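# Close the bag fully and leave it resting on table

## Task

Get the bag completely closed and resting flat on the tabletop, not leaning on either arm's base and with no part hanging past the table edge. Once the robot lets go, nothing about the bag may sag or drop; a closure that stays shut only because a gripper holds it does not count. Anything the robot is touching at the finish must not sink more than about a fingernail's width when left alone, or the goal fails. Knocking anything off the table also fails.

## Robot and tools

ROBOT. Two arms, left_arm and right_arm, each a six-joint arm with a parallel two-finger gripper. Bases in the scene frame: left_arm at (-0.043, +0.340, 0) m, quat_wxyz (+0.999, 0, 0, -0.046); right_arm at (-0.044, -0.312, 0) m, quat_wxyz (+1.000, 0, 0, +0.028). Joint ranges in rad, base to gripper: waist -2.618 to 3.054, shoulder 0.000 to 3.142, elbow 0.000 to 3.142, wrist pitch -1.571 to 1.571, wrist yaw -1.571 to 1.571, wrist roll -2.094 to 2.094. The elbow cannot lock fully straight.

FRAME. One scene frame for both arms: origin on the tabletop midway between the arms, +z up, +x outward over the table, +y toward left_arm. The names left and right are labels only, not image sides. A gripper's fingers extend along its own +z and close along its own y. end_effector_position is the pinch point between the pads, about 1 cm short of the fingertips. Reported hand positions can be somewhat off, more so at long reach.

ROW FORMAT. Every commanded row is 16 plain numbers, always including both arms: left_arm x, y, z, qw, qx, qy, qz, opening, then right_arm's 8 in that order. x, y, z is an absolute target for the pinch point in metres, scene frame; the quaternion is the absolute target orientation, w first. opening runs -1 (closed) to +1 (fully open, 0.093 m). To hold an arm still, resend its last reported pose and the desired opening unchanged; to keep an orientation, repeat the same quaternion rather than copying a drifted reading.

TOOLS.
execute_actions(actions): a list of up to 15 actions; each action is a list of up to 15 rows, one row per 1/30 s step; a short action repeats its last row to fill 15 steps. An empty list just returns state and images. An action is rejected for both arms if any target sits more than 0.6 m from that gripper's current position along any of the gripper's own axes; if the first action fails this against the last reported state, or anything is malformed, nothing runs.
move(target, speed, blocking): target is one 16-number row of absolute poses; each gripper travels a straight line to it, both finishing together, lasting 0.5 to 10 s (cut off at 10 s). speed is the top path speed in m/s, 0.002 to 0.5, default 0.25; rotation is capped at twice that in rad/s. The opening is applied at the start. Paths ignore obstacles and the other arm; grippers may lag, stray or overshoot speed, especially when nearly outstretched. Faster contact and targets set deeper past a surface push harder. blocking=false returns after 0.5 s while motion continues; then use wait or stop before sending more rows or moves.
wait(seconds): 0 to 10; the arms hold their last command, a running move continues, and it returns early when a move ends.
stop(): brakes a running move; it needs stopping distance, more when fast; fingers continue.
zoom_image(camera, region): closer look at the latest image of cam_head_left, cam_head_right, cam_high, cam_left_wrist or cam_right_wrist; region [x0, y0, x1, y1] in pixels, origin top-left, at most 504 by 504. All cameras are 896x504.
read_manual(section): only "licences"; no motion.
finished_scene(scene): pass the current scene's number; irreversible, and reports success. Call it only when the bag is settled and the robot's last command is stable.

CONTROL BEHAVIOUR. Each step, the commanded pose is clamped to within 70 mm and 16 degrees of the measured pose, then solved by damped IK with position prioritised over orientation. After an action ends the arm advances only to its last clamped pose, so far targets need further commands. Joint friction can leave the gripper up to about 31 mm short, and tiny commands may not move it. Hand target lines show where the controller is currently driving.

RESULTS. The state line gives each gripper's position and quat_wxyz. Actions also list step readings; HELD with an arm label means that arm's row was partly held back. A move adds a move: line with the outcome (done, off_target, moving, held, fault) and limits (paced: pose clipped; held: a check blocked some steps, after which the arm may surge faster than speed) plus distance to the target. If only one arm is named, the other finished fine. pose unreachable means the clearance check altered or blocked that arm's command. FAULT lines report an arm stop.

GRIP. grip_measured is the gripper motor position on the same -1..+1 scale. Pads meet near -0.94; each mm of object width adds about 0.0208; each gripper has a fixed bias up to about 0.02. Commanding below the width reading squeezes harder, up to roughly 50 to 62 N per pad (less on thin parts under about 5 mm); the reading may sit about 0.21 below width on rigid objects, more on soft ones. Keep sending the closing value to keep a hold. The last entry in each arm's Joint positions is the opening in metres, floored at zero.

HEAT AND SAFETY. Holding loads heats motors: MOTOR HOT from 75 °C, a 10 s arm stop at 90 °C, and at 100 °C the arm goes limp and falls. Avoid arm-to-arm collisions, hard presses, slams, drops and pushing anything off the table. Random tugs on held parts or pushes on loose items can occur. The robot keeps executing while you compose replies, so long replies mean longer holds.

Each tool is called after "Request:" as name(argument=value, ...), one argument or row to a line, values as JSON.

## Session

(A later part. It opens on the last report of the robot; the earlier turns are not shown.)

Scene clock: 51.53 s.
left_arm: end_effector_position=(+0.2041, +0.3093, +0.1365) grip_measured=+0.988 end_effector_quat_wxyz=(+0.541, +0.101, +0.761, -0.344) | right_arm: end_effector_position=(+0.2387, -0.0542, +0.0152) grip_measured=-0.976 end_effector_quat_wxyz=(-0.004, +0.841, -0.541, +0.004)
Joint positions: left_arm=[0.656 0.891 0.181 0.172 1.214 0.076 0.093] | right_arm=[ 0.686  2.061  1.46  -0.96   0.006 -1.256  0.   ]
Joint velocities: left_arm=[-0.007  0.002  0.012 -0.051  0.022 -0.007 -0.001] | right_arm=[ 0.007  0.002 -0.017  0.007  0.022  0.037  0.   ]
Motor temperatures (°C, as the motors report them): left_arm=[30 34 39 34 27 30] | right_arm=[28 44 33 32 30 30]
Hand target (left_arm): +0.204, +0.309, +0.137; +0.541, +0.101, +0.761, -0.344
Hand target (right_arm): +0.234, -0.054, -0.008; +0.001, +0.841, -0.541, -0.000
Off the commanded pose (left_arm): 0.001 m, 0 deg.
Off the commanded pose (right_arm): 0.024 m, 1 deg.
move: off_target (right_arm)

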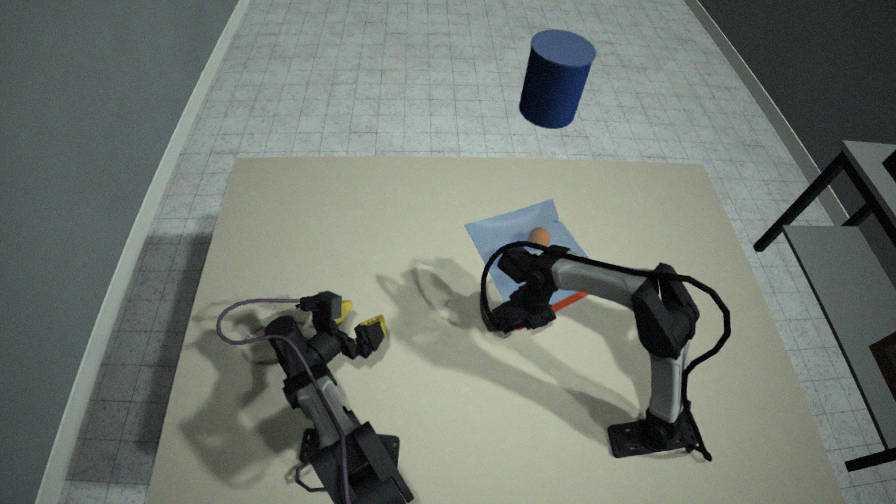

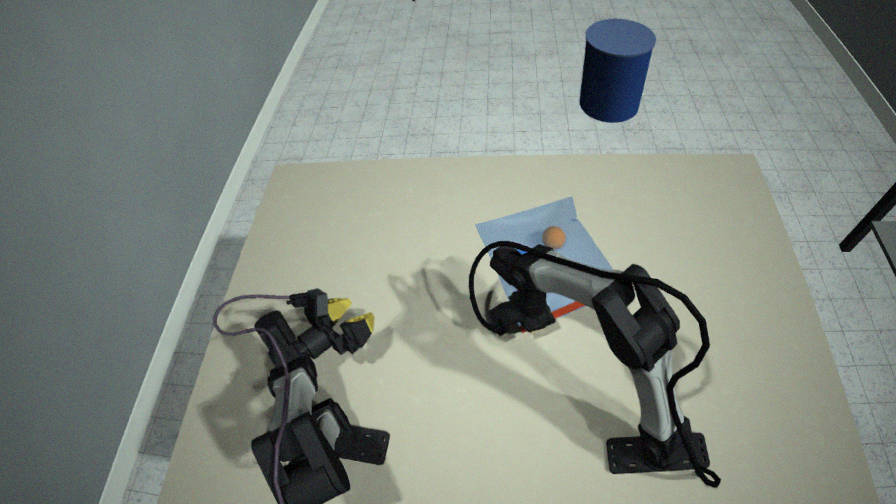

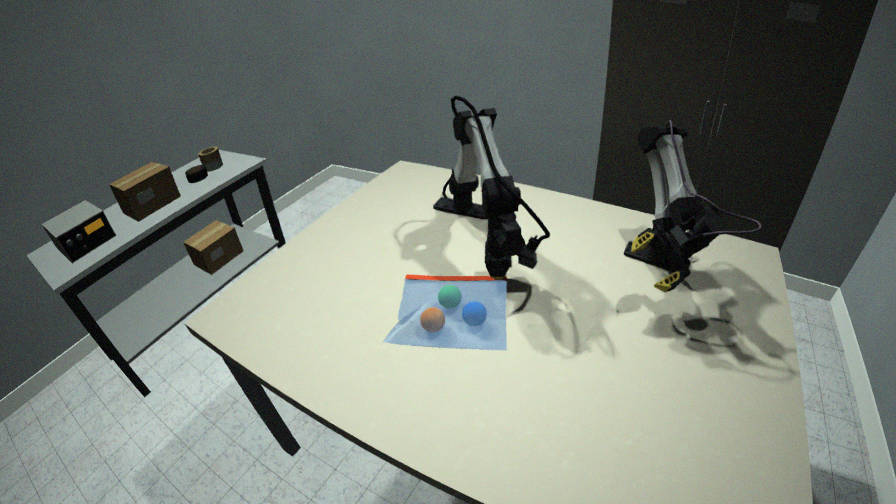

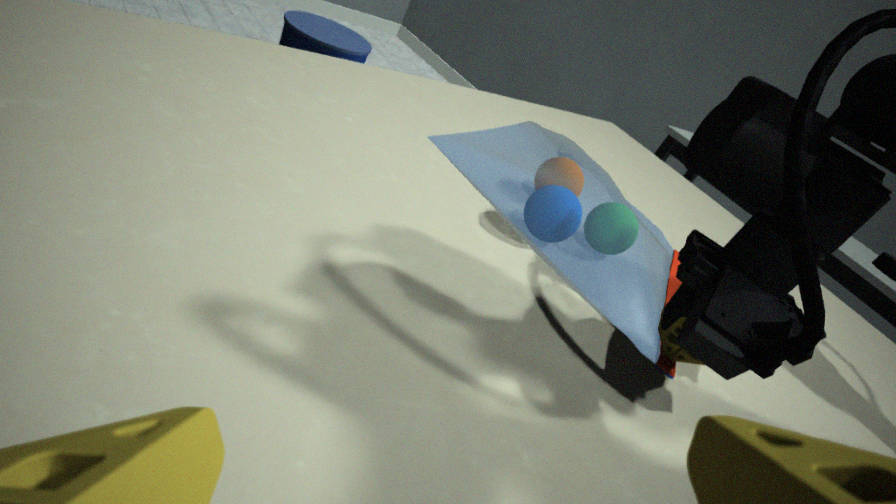

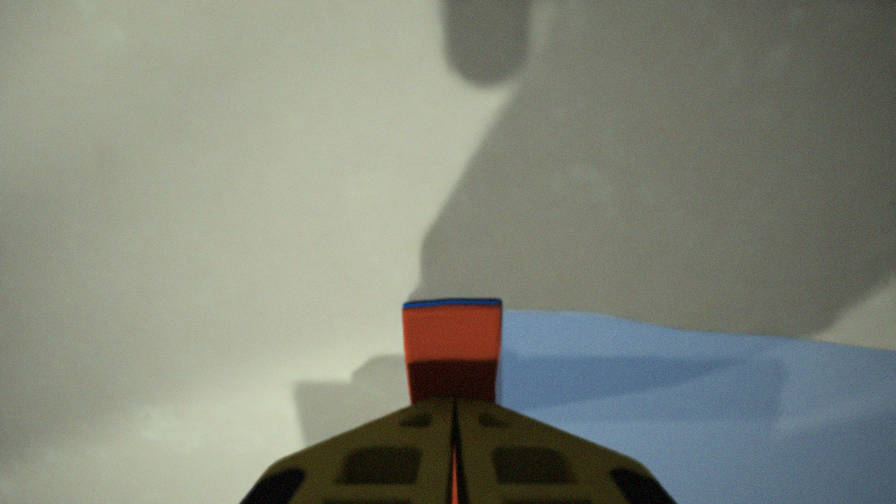

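Request:
move(
  target=[0.204,0.309,0.137,0.541,0.101,0.761,-0.344,1, 0.2270,-0.0372,0.058,0,-0.841,0.541,0,-1],
  speed=0.1,
)

Request:
move(
  target=[0.204,0.309,0.137,0.541,0.101,0.761,-0.344,1, 0.2270,-0.0372,-0.009,0,-0.841,0.541,0,-1],
  speed=0.08,
)

Scene clock: 53.40 s.
left_arm: end_effector_position=(+0.2041, +0.3093, +0.1365) grip_measured=+0.988 end_effector_quat_wxyz=(+0.541, +0.101, +0.761, -0.344) | right_arm: end_effector_position=(+0.2255, -0.0439, +0.0441) grip_measured=-0.976 end_effector_quat_wxyz=(+0.017, +0.841, -0.541, -0.001)
Joint positions: left_arm=[0.656 0.891 0.181 0.172 1.214 0.076 0.093] | right_arm=[ 0.73   2.059  1.577 -1.123  0.006 -1.213  0.   ]
Joint velocities: left_arm=[ 0.022 -0.017  0.002 -0.051 -0.007  0.051 -0.001] | right_arm=[ 0.007 -0.007  0.007 -0.007  0.037  0.007  0.   ]
Motor temperatures (°C, as the motors report them): left_arm=[30 34 39 34 27 30] | right_arm=[28 45 34 32 30 30]
Hand target (left_arm): +0.204, +0.309, +0.137; +0.541, +0.101, +0.761, -0.344
Hand target (right_arm): +0.227, -0.038, +0.058; +0.000, +0.841, -0.541, -0.000
Off the commanded pose (left_arm): 0.001 m, 0 deg.
Off the commanded pose (right_arm): 0.015 m, 2 deg.
move: off_target (right_arm)

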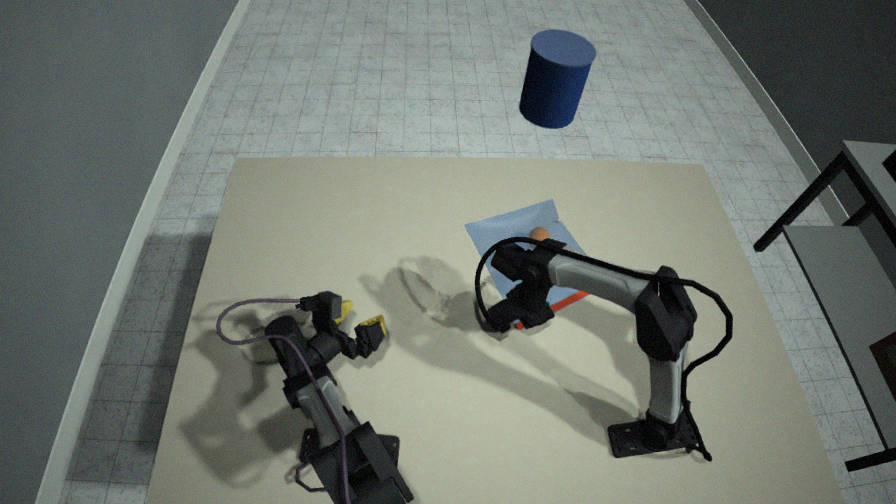

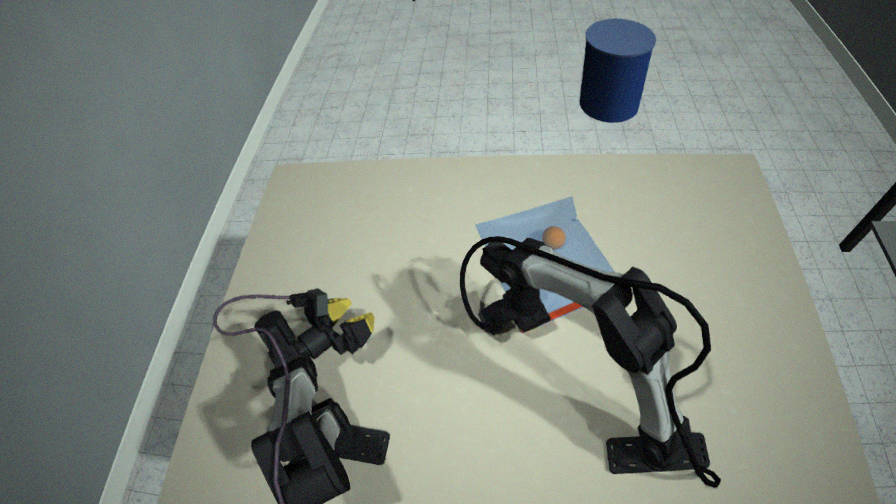

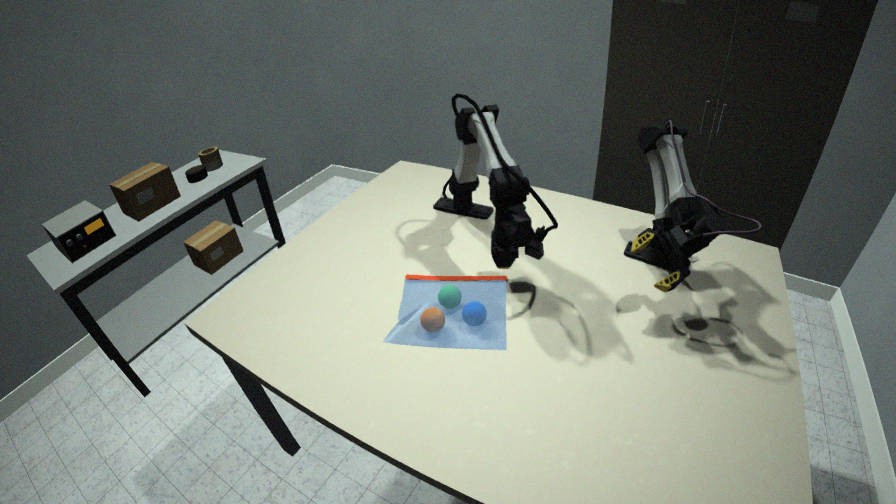

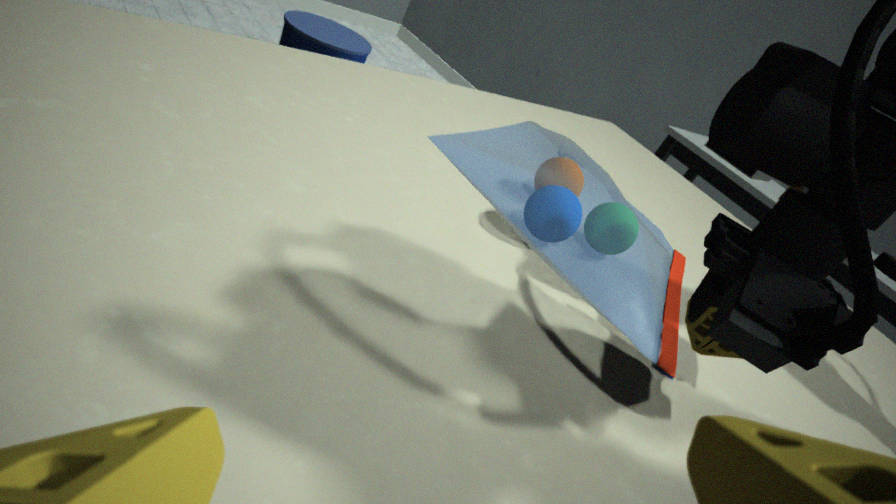

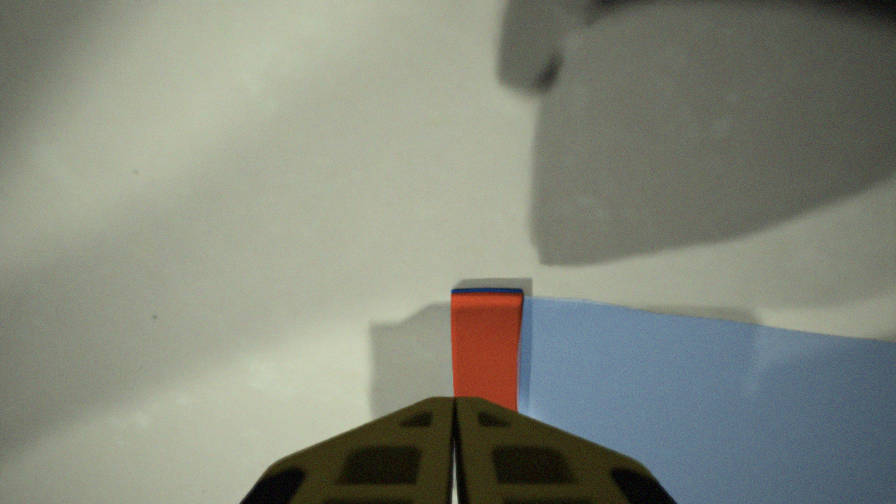

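Scene clock: 54.33 s.
left_arm: end_effector_position=(+0.2041, +0.3093, +0.1365) grip_measured=+0.988 end_effector_quat_wxyz=(+0.541, +0.101, +0.761, -0.344) | right_arm: end_effector_position=(+0.2308, -0.0385, +0.0153) grip_measured=-0.976 end_effector_quat_wxyz=(-0.005, +0.841, -0.541, +0.004)
Joint positions: left_arm=[0.656 0.891 0.181 0.172 1.214 0.076 0.093] | right_arm=[ 0.73   2.078  1.488 -0.968  0.006 -1.212  0.   ]
Joint velocities: left_arm=[-0.002 -0.002  0.007 -0.022  0.037  0.037 -0.   ] | right_arm=[-0.002 -0.037 -0.002 -0.051  0.051 -0.051  0.   ]
Motor temperatures (°C, as the motors report them): left_arm=[30 34 39 34 27 30] | right_arm=[28 45 33 32 30 30]
Hand target (left_arm): +0.204, +0.309, +0.137; +0.541, +0.101, +0.761, -0.344
Hand target (right_arm): +0.226, -0.038, -0.008; +0.001, +0.841, -0.541, -0.000
Off the commanded pose (left_arm): 0.001 m, 0 deg.
Off the commanded pose (right_arm): 0.025 m, 1 deg.
move: off_target (right_arm)

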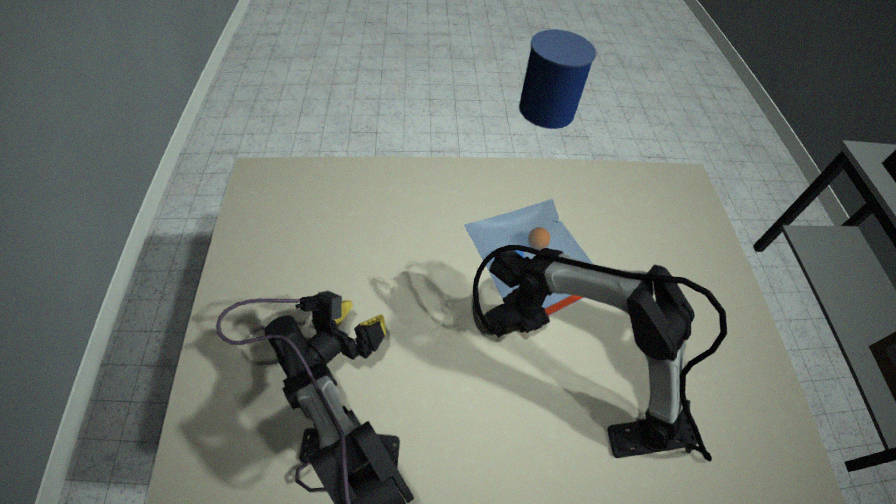

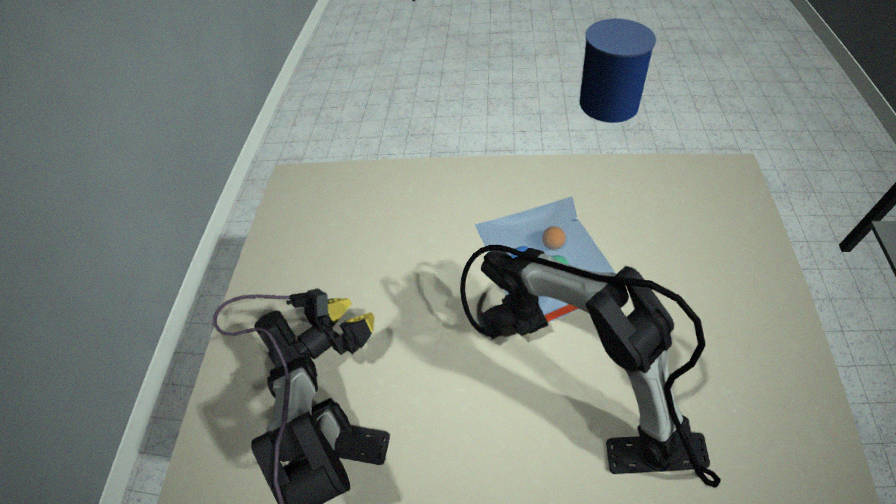

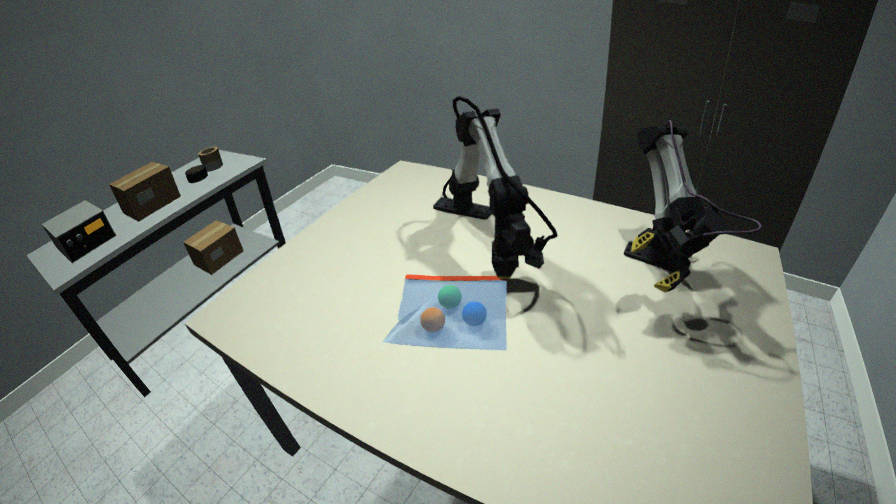

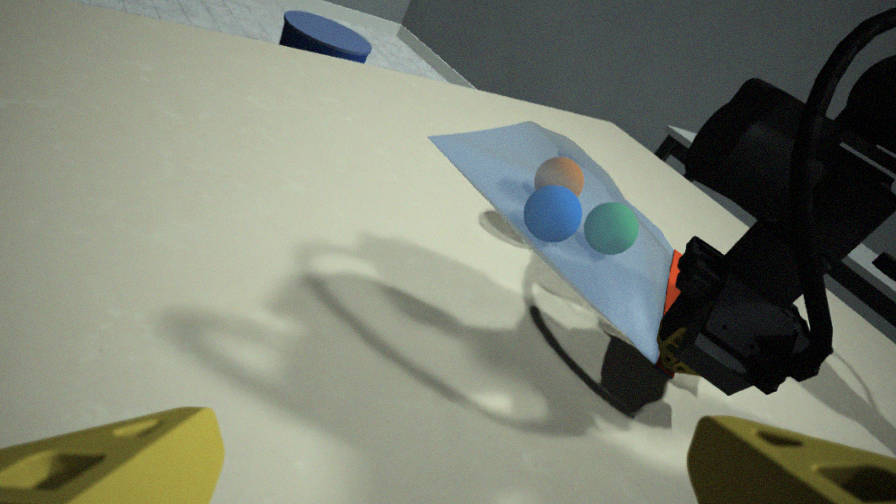

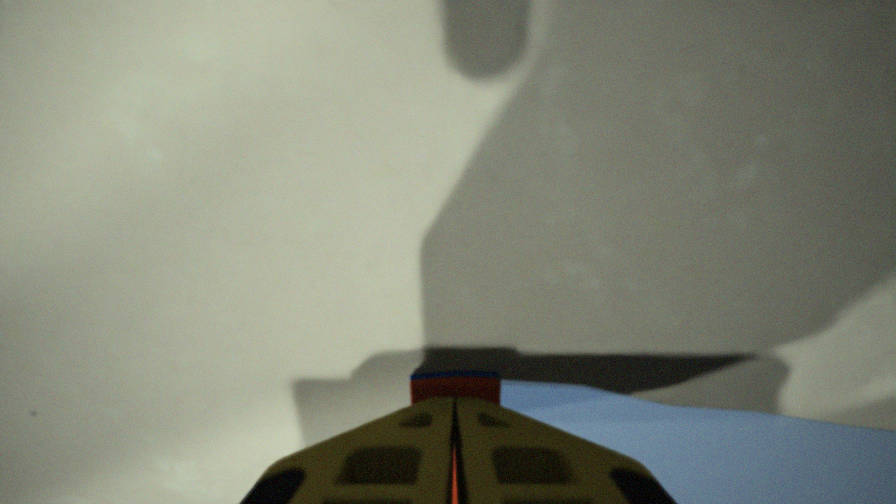

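Request:
move(
  target=[0.204,0.309,0.137,0.541,0.101,0.761,-0.344,1, 0.215,-0.04,0.09,0,-0.841,0.541,0,-1],
  speed=0.12,
)

Request:
zoom_image(
  camera="cam_left_wrist",
  region=[590, 230, 750, 390],
)

Request:
zoom_image(
  camera="cam_high",
  region=[380, 250, 530, 360],
)

Scene clock: 57.37 s.
left_arm: end_effector_position=(+0.2041, +0.3093, +0.1365) grip_measured=+0.988 end_effector_quat_wxyz=(+0.541, +0.101, +0.761, -0.344) | right_arm: end_effector_position=(+0.2155, -0.0456, +0.0790) grip_measured=-0.976 end_effector_quat_wxyz=(+0.013, +0.841, -0.542, +0.001)
Joint positions: left_arm=[0.656 0.891 0.181 0.172 1.214 0.076 0.093] | right_arm=[ 0.745  1.993  1.622 -1.224  0.006 -1.195  0.   ]
Joint velocities: left_arm=[-0.012 -0.012 -0.007  0.095 -0.007  0.022  0.   ] | right_arm=[-0.002  0.017 -0.002  0.022  0.037 -0.051  0.   ]
Motor temperatures (°C, as the motors report them): left_arm=[30 34 39 35 27 30] | right_arm=[28 46 34 32 30 30]
Hand target (left_arm): +0.204, +0.309, +0.137; +0.541, +0.101, +0.761, -0.344
Hand target (right_arm): +0.215, -0.040, +0.090; -0.000, +0.841, -0.541, -0.000
Off the commanded pose (left_arm): 0.001 m, 0 deg.
Off the commanded pose (right_arm): 0.012 m, 1 deg.
move: off_target (right_arm)

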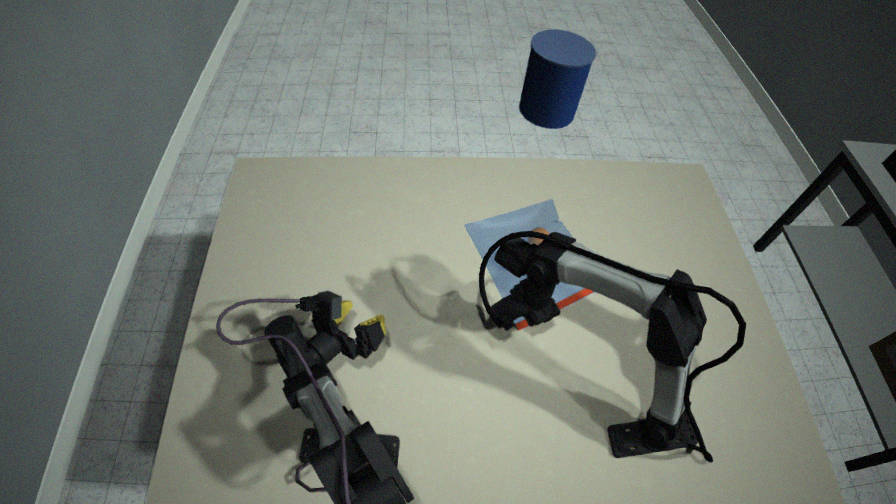

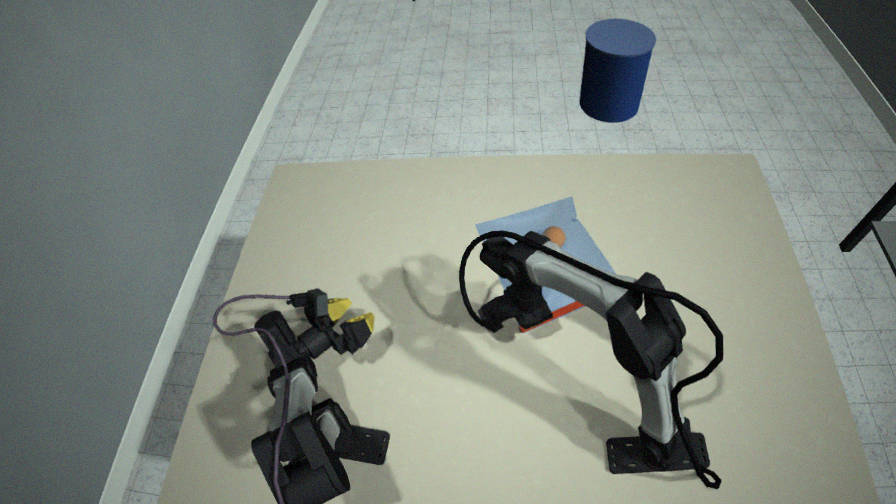

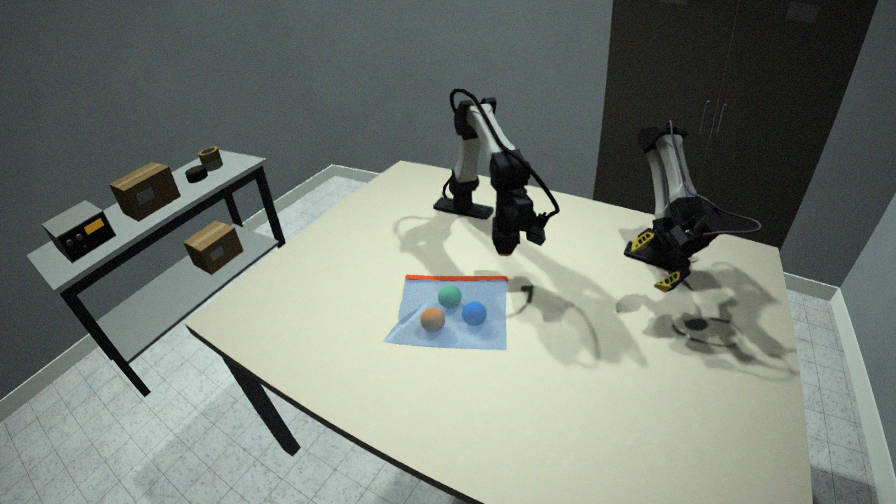

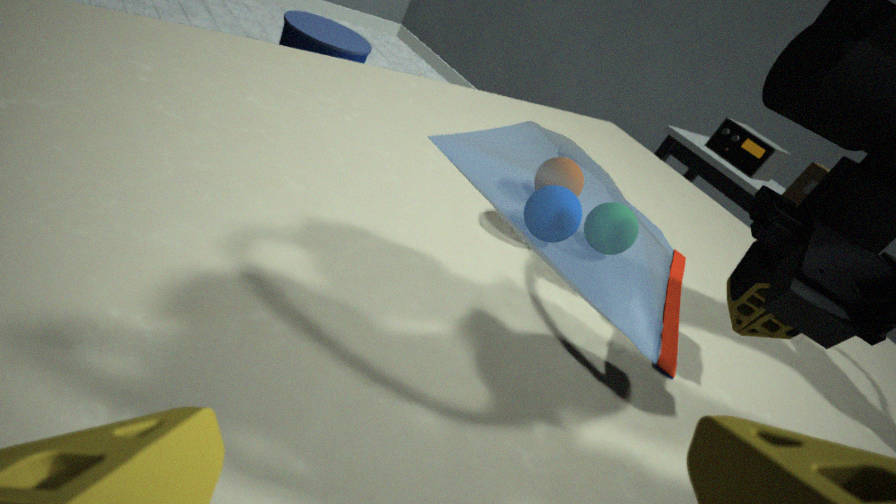

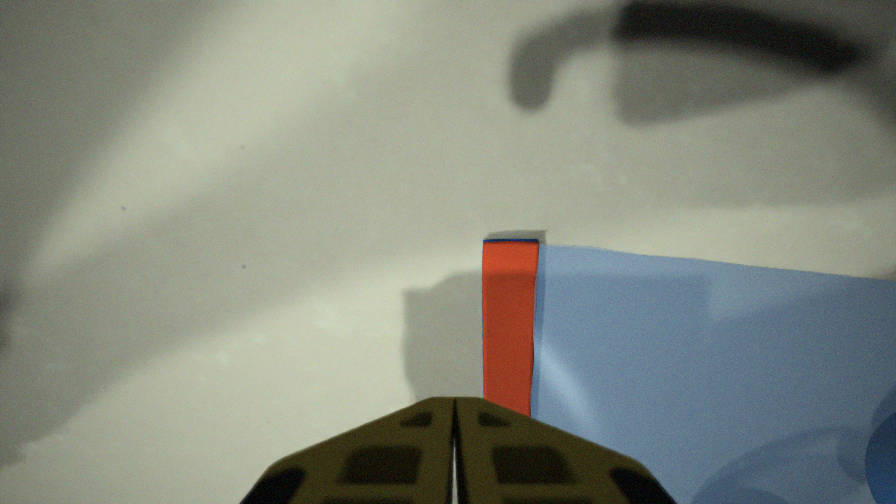

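Region (590, 230, 750, 390) of cam_left_wrist's 896x504 image, scaled by 3.150, with more detail than that image has.

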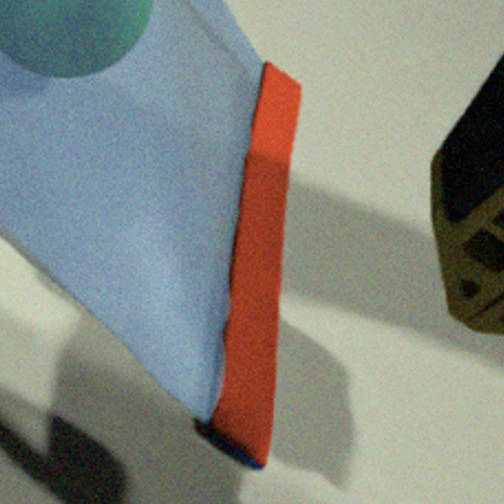

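Region (380, 250, 530, 360) of cam_high's 896x504 image, scaled by 3.360, with more detail than that image has; it fills the top 370 rows of this view, and the rest is white.

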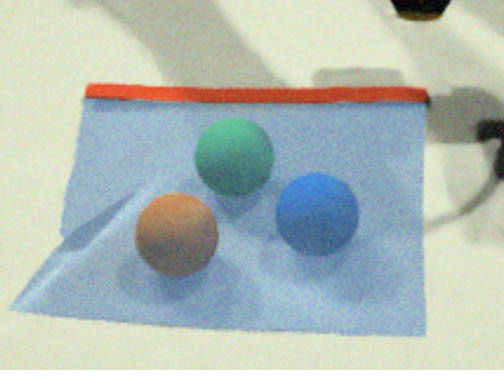

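Request:
move(
  target=[0.204,0.309,0.137,0.541,0.101,0.761,-0.344,1, 0.347,-0.27,0.06,0,-0.841,0.541,0,-1],
  speed=0.25,
)

Scene clock: 60.00 s.
left_arm: end_effector_position=(+0.2041, +0.3093, +0.1365) grip_measured=+0.988 end_effector_quat_wxyz=(+0.541, +0.101, +0.761, -0.344) | right_arm: end_effector_position=(+0.3465, -0.2717, +0.0614) grip_measured=-0.976 end_effector_quat_wxyz=(+0.001, +0.837, -0.547, +0.007)
Joint positions: left_arm=[0.656 0.891 0.181 0.172 1.214 0.076 0.093] | right_arm=[ 0.052  2.051  1.637 -1.147  0.01  -1.876  0.   ]
Joint velocities: left_arm=[-0.007  0.002  0.002  0.022  0.007 -0.022 -0.001] | right_arm=[-0.017 -0.007 -0.002  0.037 -0.007 -0.037  0.   ]
Motor temperatures (°C, as the motors report them): left_arm=[30 34 39 35 27 30] | right_arm=[28 46 34 32 30 30]
Hand target (left_arm): +0.204, +0.309, +0.137; +0.541, +0.101, +0.761, -0.344
Hand target (right_arm): +0.350, -0.269, +0.060; -0.000, +0.841, -0.541, +0.005
Off the commanded pose (left_arm): 0.001 m, 0 deg.
Off the commanded pose (right_arm): 0.002 m, 1 deg.
move: done

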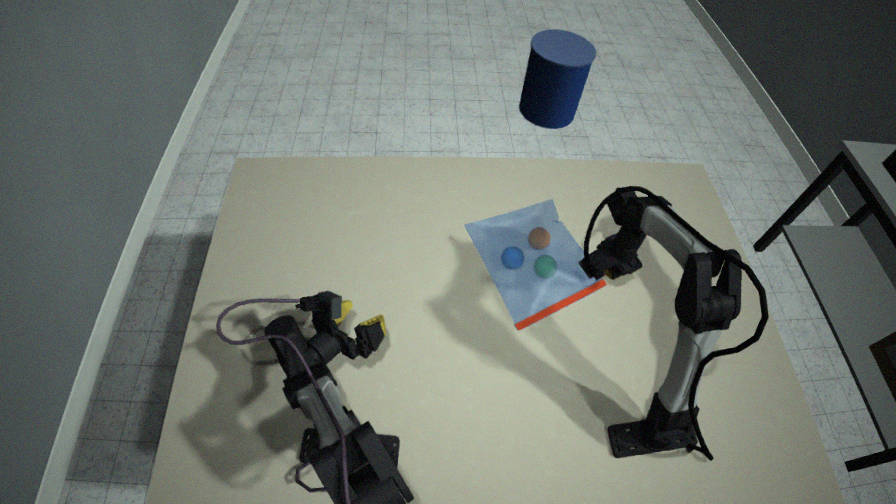

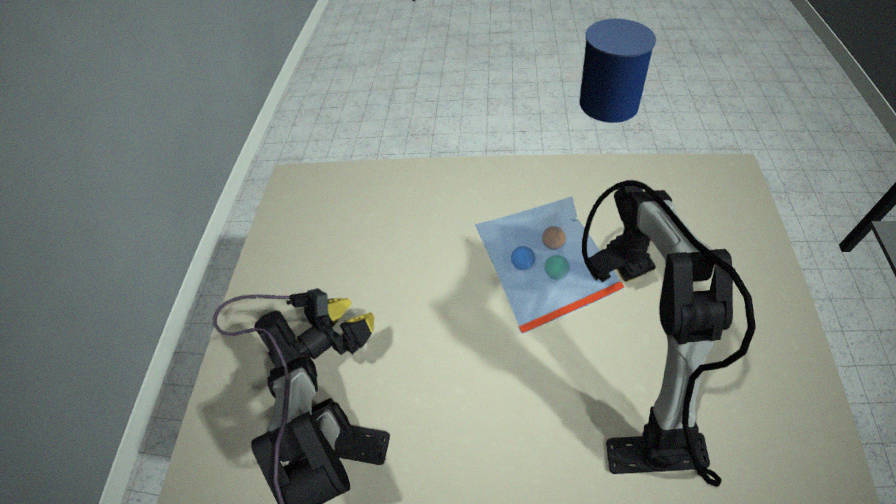

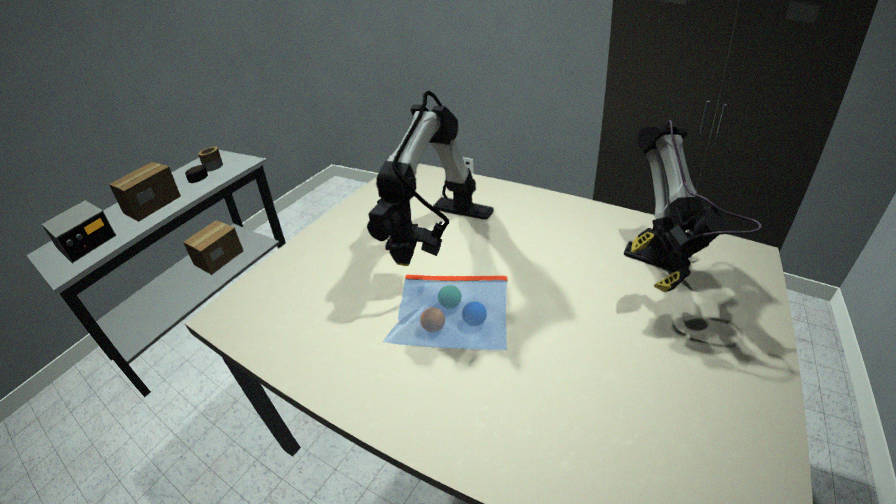

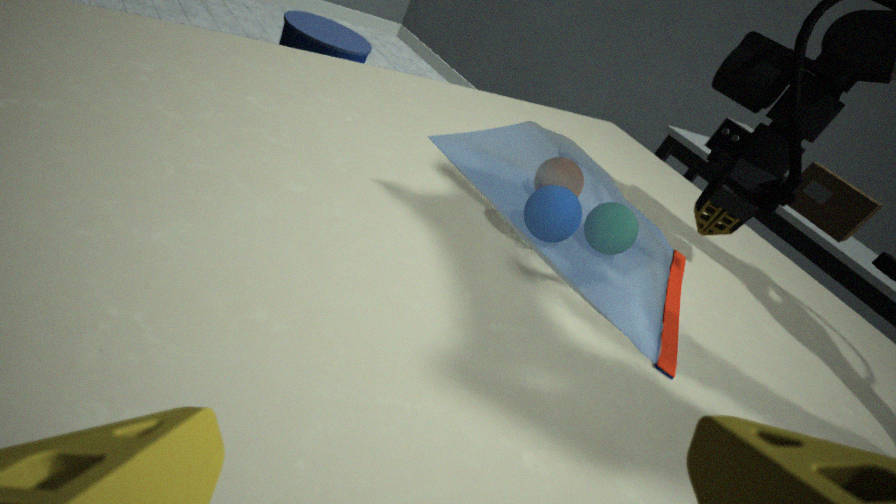

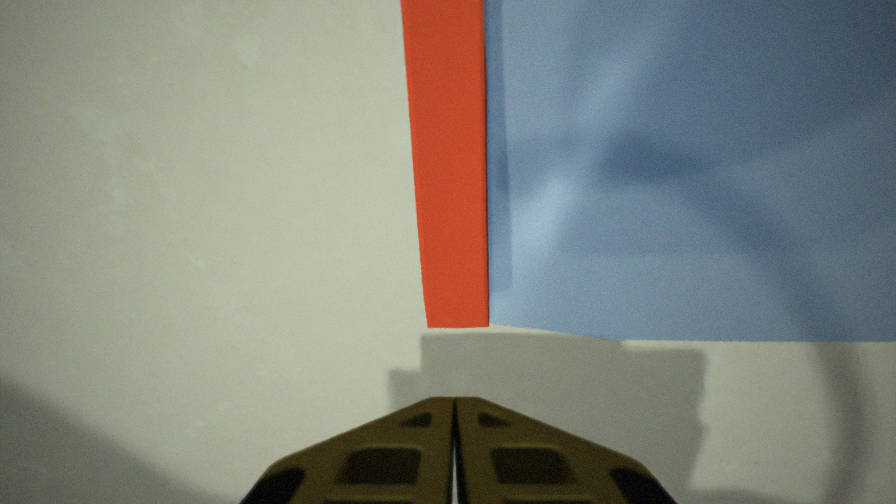

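Request:
zoom_image(
  camera="cam_head_right",
  region=[505, 270, 645, 345],
)

Request:
zoom_image(
  camera="cam_head_left",
  region=[500, 270, 630, 340],
)

Region (505, 270, 645, 345) of cam_head_right's 896x504 image, scaled by 3.600, with more detail than that image has; it fills the top 270 rows of this view, and the rest is white.

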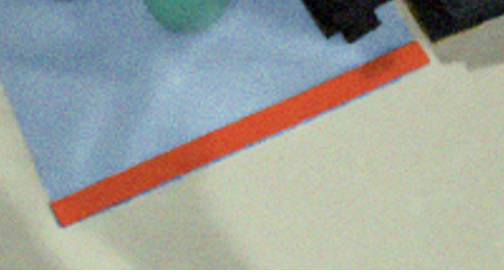

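Region (500, 270, 630, 340) of cam_head_left's 896x504 image, scaled by 3.877, with more detail than that image has; it fills the top 271 rows of this view, and the rest is white.

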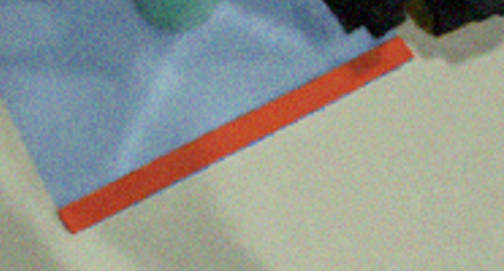

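Request:
move(
  target=[0.204,0.309,0.137,0.541,0.101,0.761,-0.344,1, 0.346,-0.27,-0.009,0,-0.841,0.541,0,-1],
  speed=0.08,
)

Scene clock: 62.53 s.
left_arm: end_effector_position=(+0.2041, +0.3093, +0.1365) grip_measured=+0.988 end_effector_quat_wxyz=(+0.541, +0.101, +0.761, -0.344) | right_arm: end_effector_position=(+0.3498, -0.2713, +0.0156) grip_measured=-0.976 end_effector_quat_wxyz=(-0.003, +0.839, -0.544, +0.012)
Joint positions: left_arm=[0.656 0.891 0.181 0.172 1.214 0.076 0.093] | right_arm=[ 0.052  2.098  1.519 -0.97   0.01  -1.884  0.   ]
Joint velocities: left_arm=[-0.027 -0.017 -0.022 -0.037  0.037 -0.007  0.   ] | right_arm=[ 0.012 -0.007 -0.007 -0.051  0.022 -0.022  0.   ]
Motor temperatures (°C, as the motors report them): left_arm=[30 34 39 35 27 30] | right_arm=[28 46 34 32 30 30]
Hand target (left_arm): +0.204, +0.309, +0.137; +0.541, +0.101, +0.761, -0.344
Hand target (right_arm): +0.345, -0.270, -0.008; +0.001, +0.841, -0.541, -0.000
Off the commanded pose (left_arm): 0.001 m, 0 deg.
Off the commanded pose (right_arm): 0.025 m, 1 deg.
move: off_target (right_arm)

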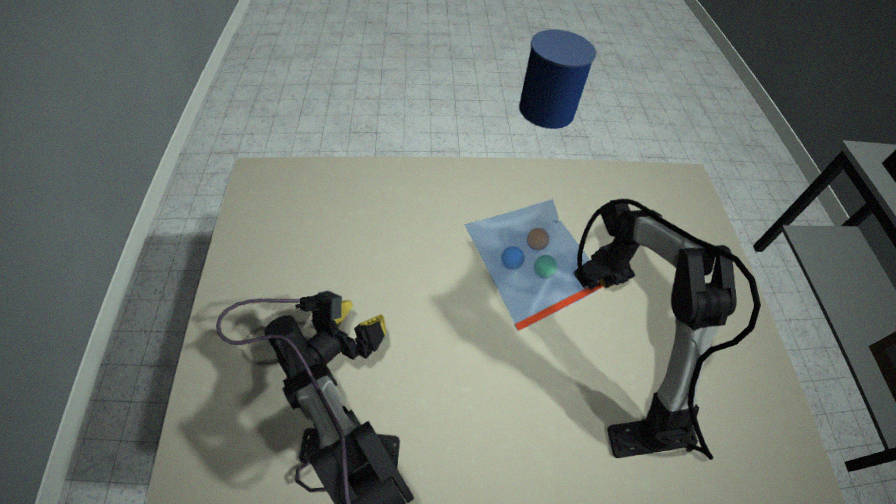

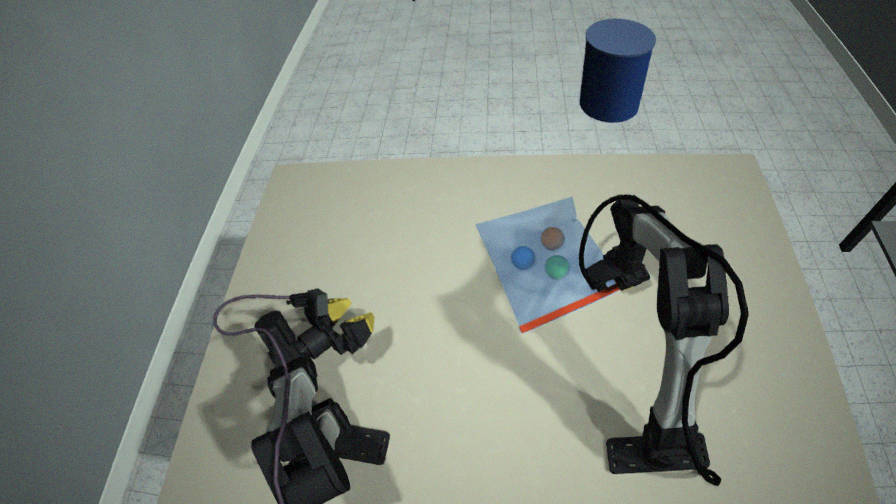

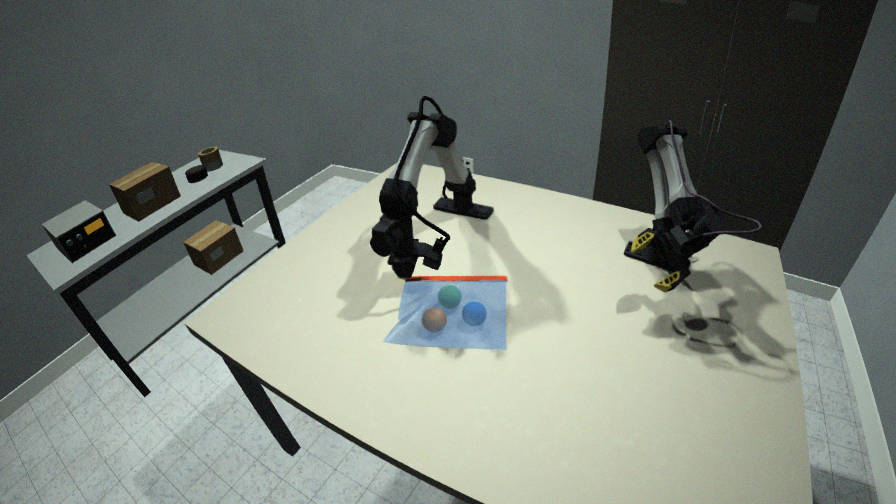

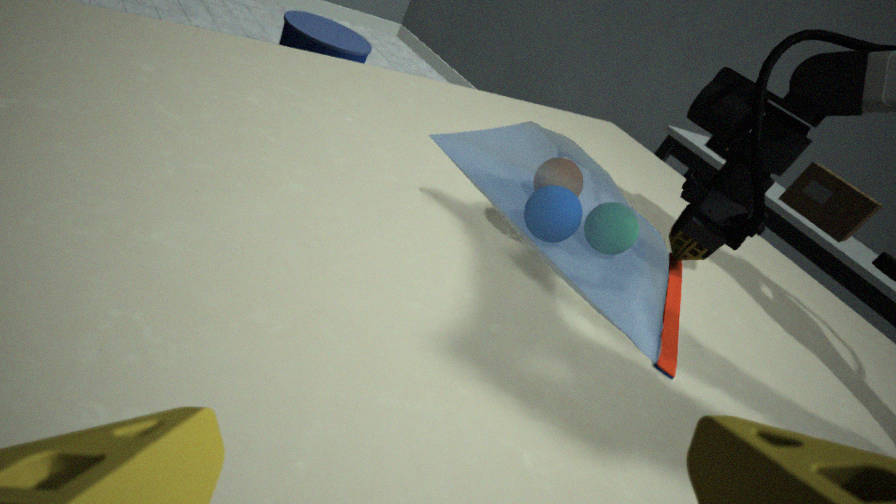

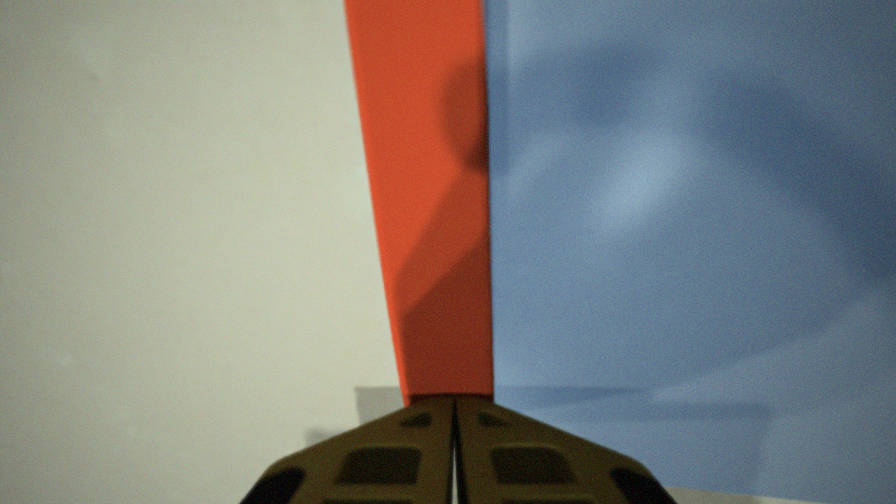

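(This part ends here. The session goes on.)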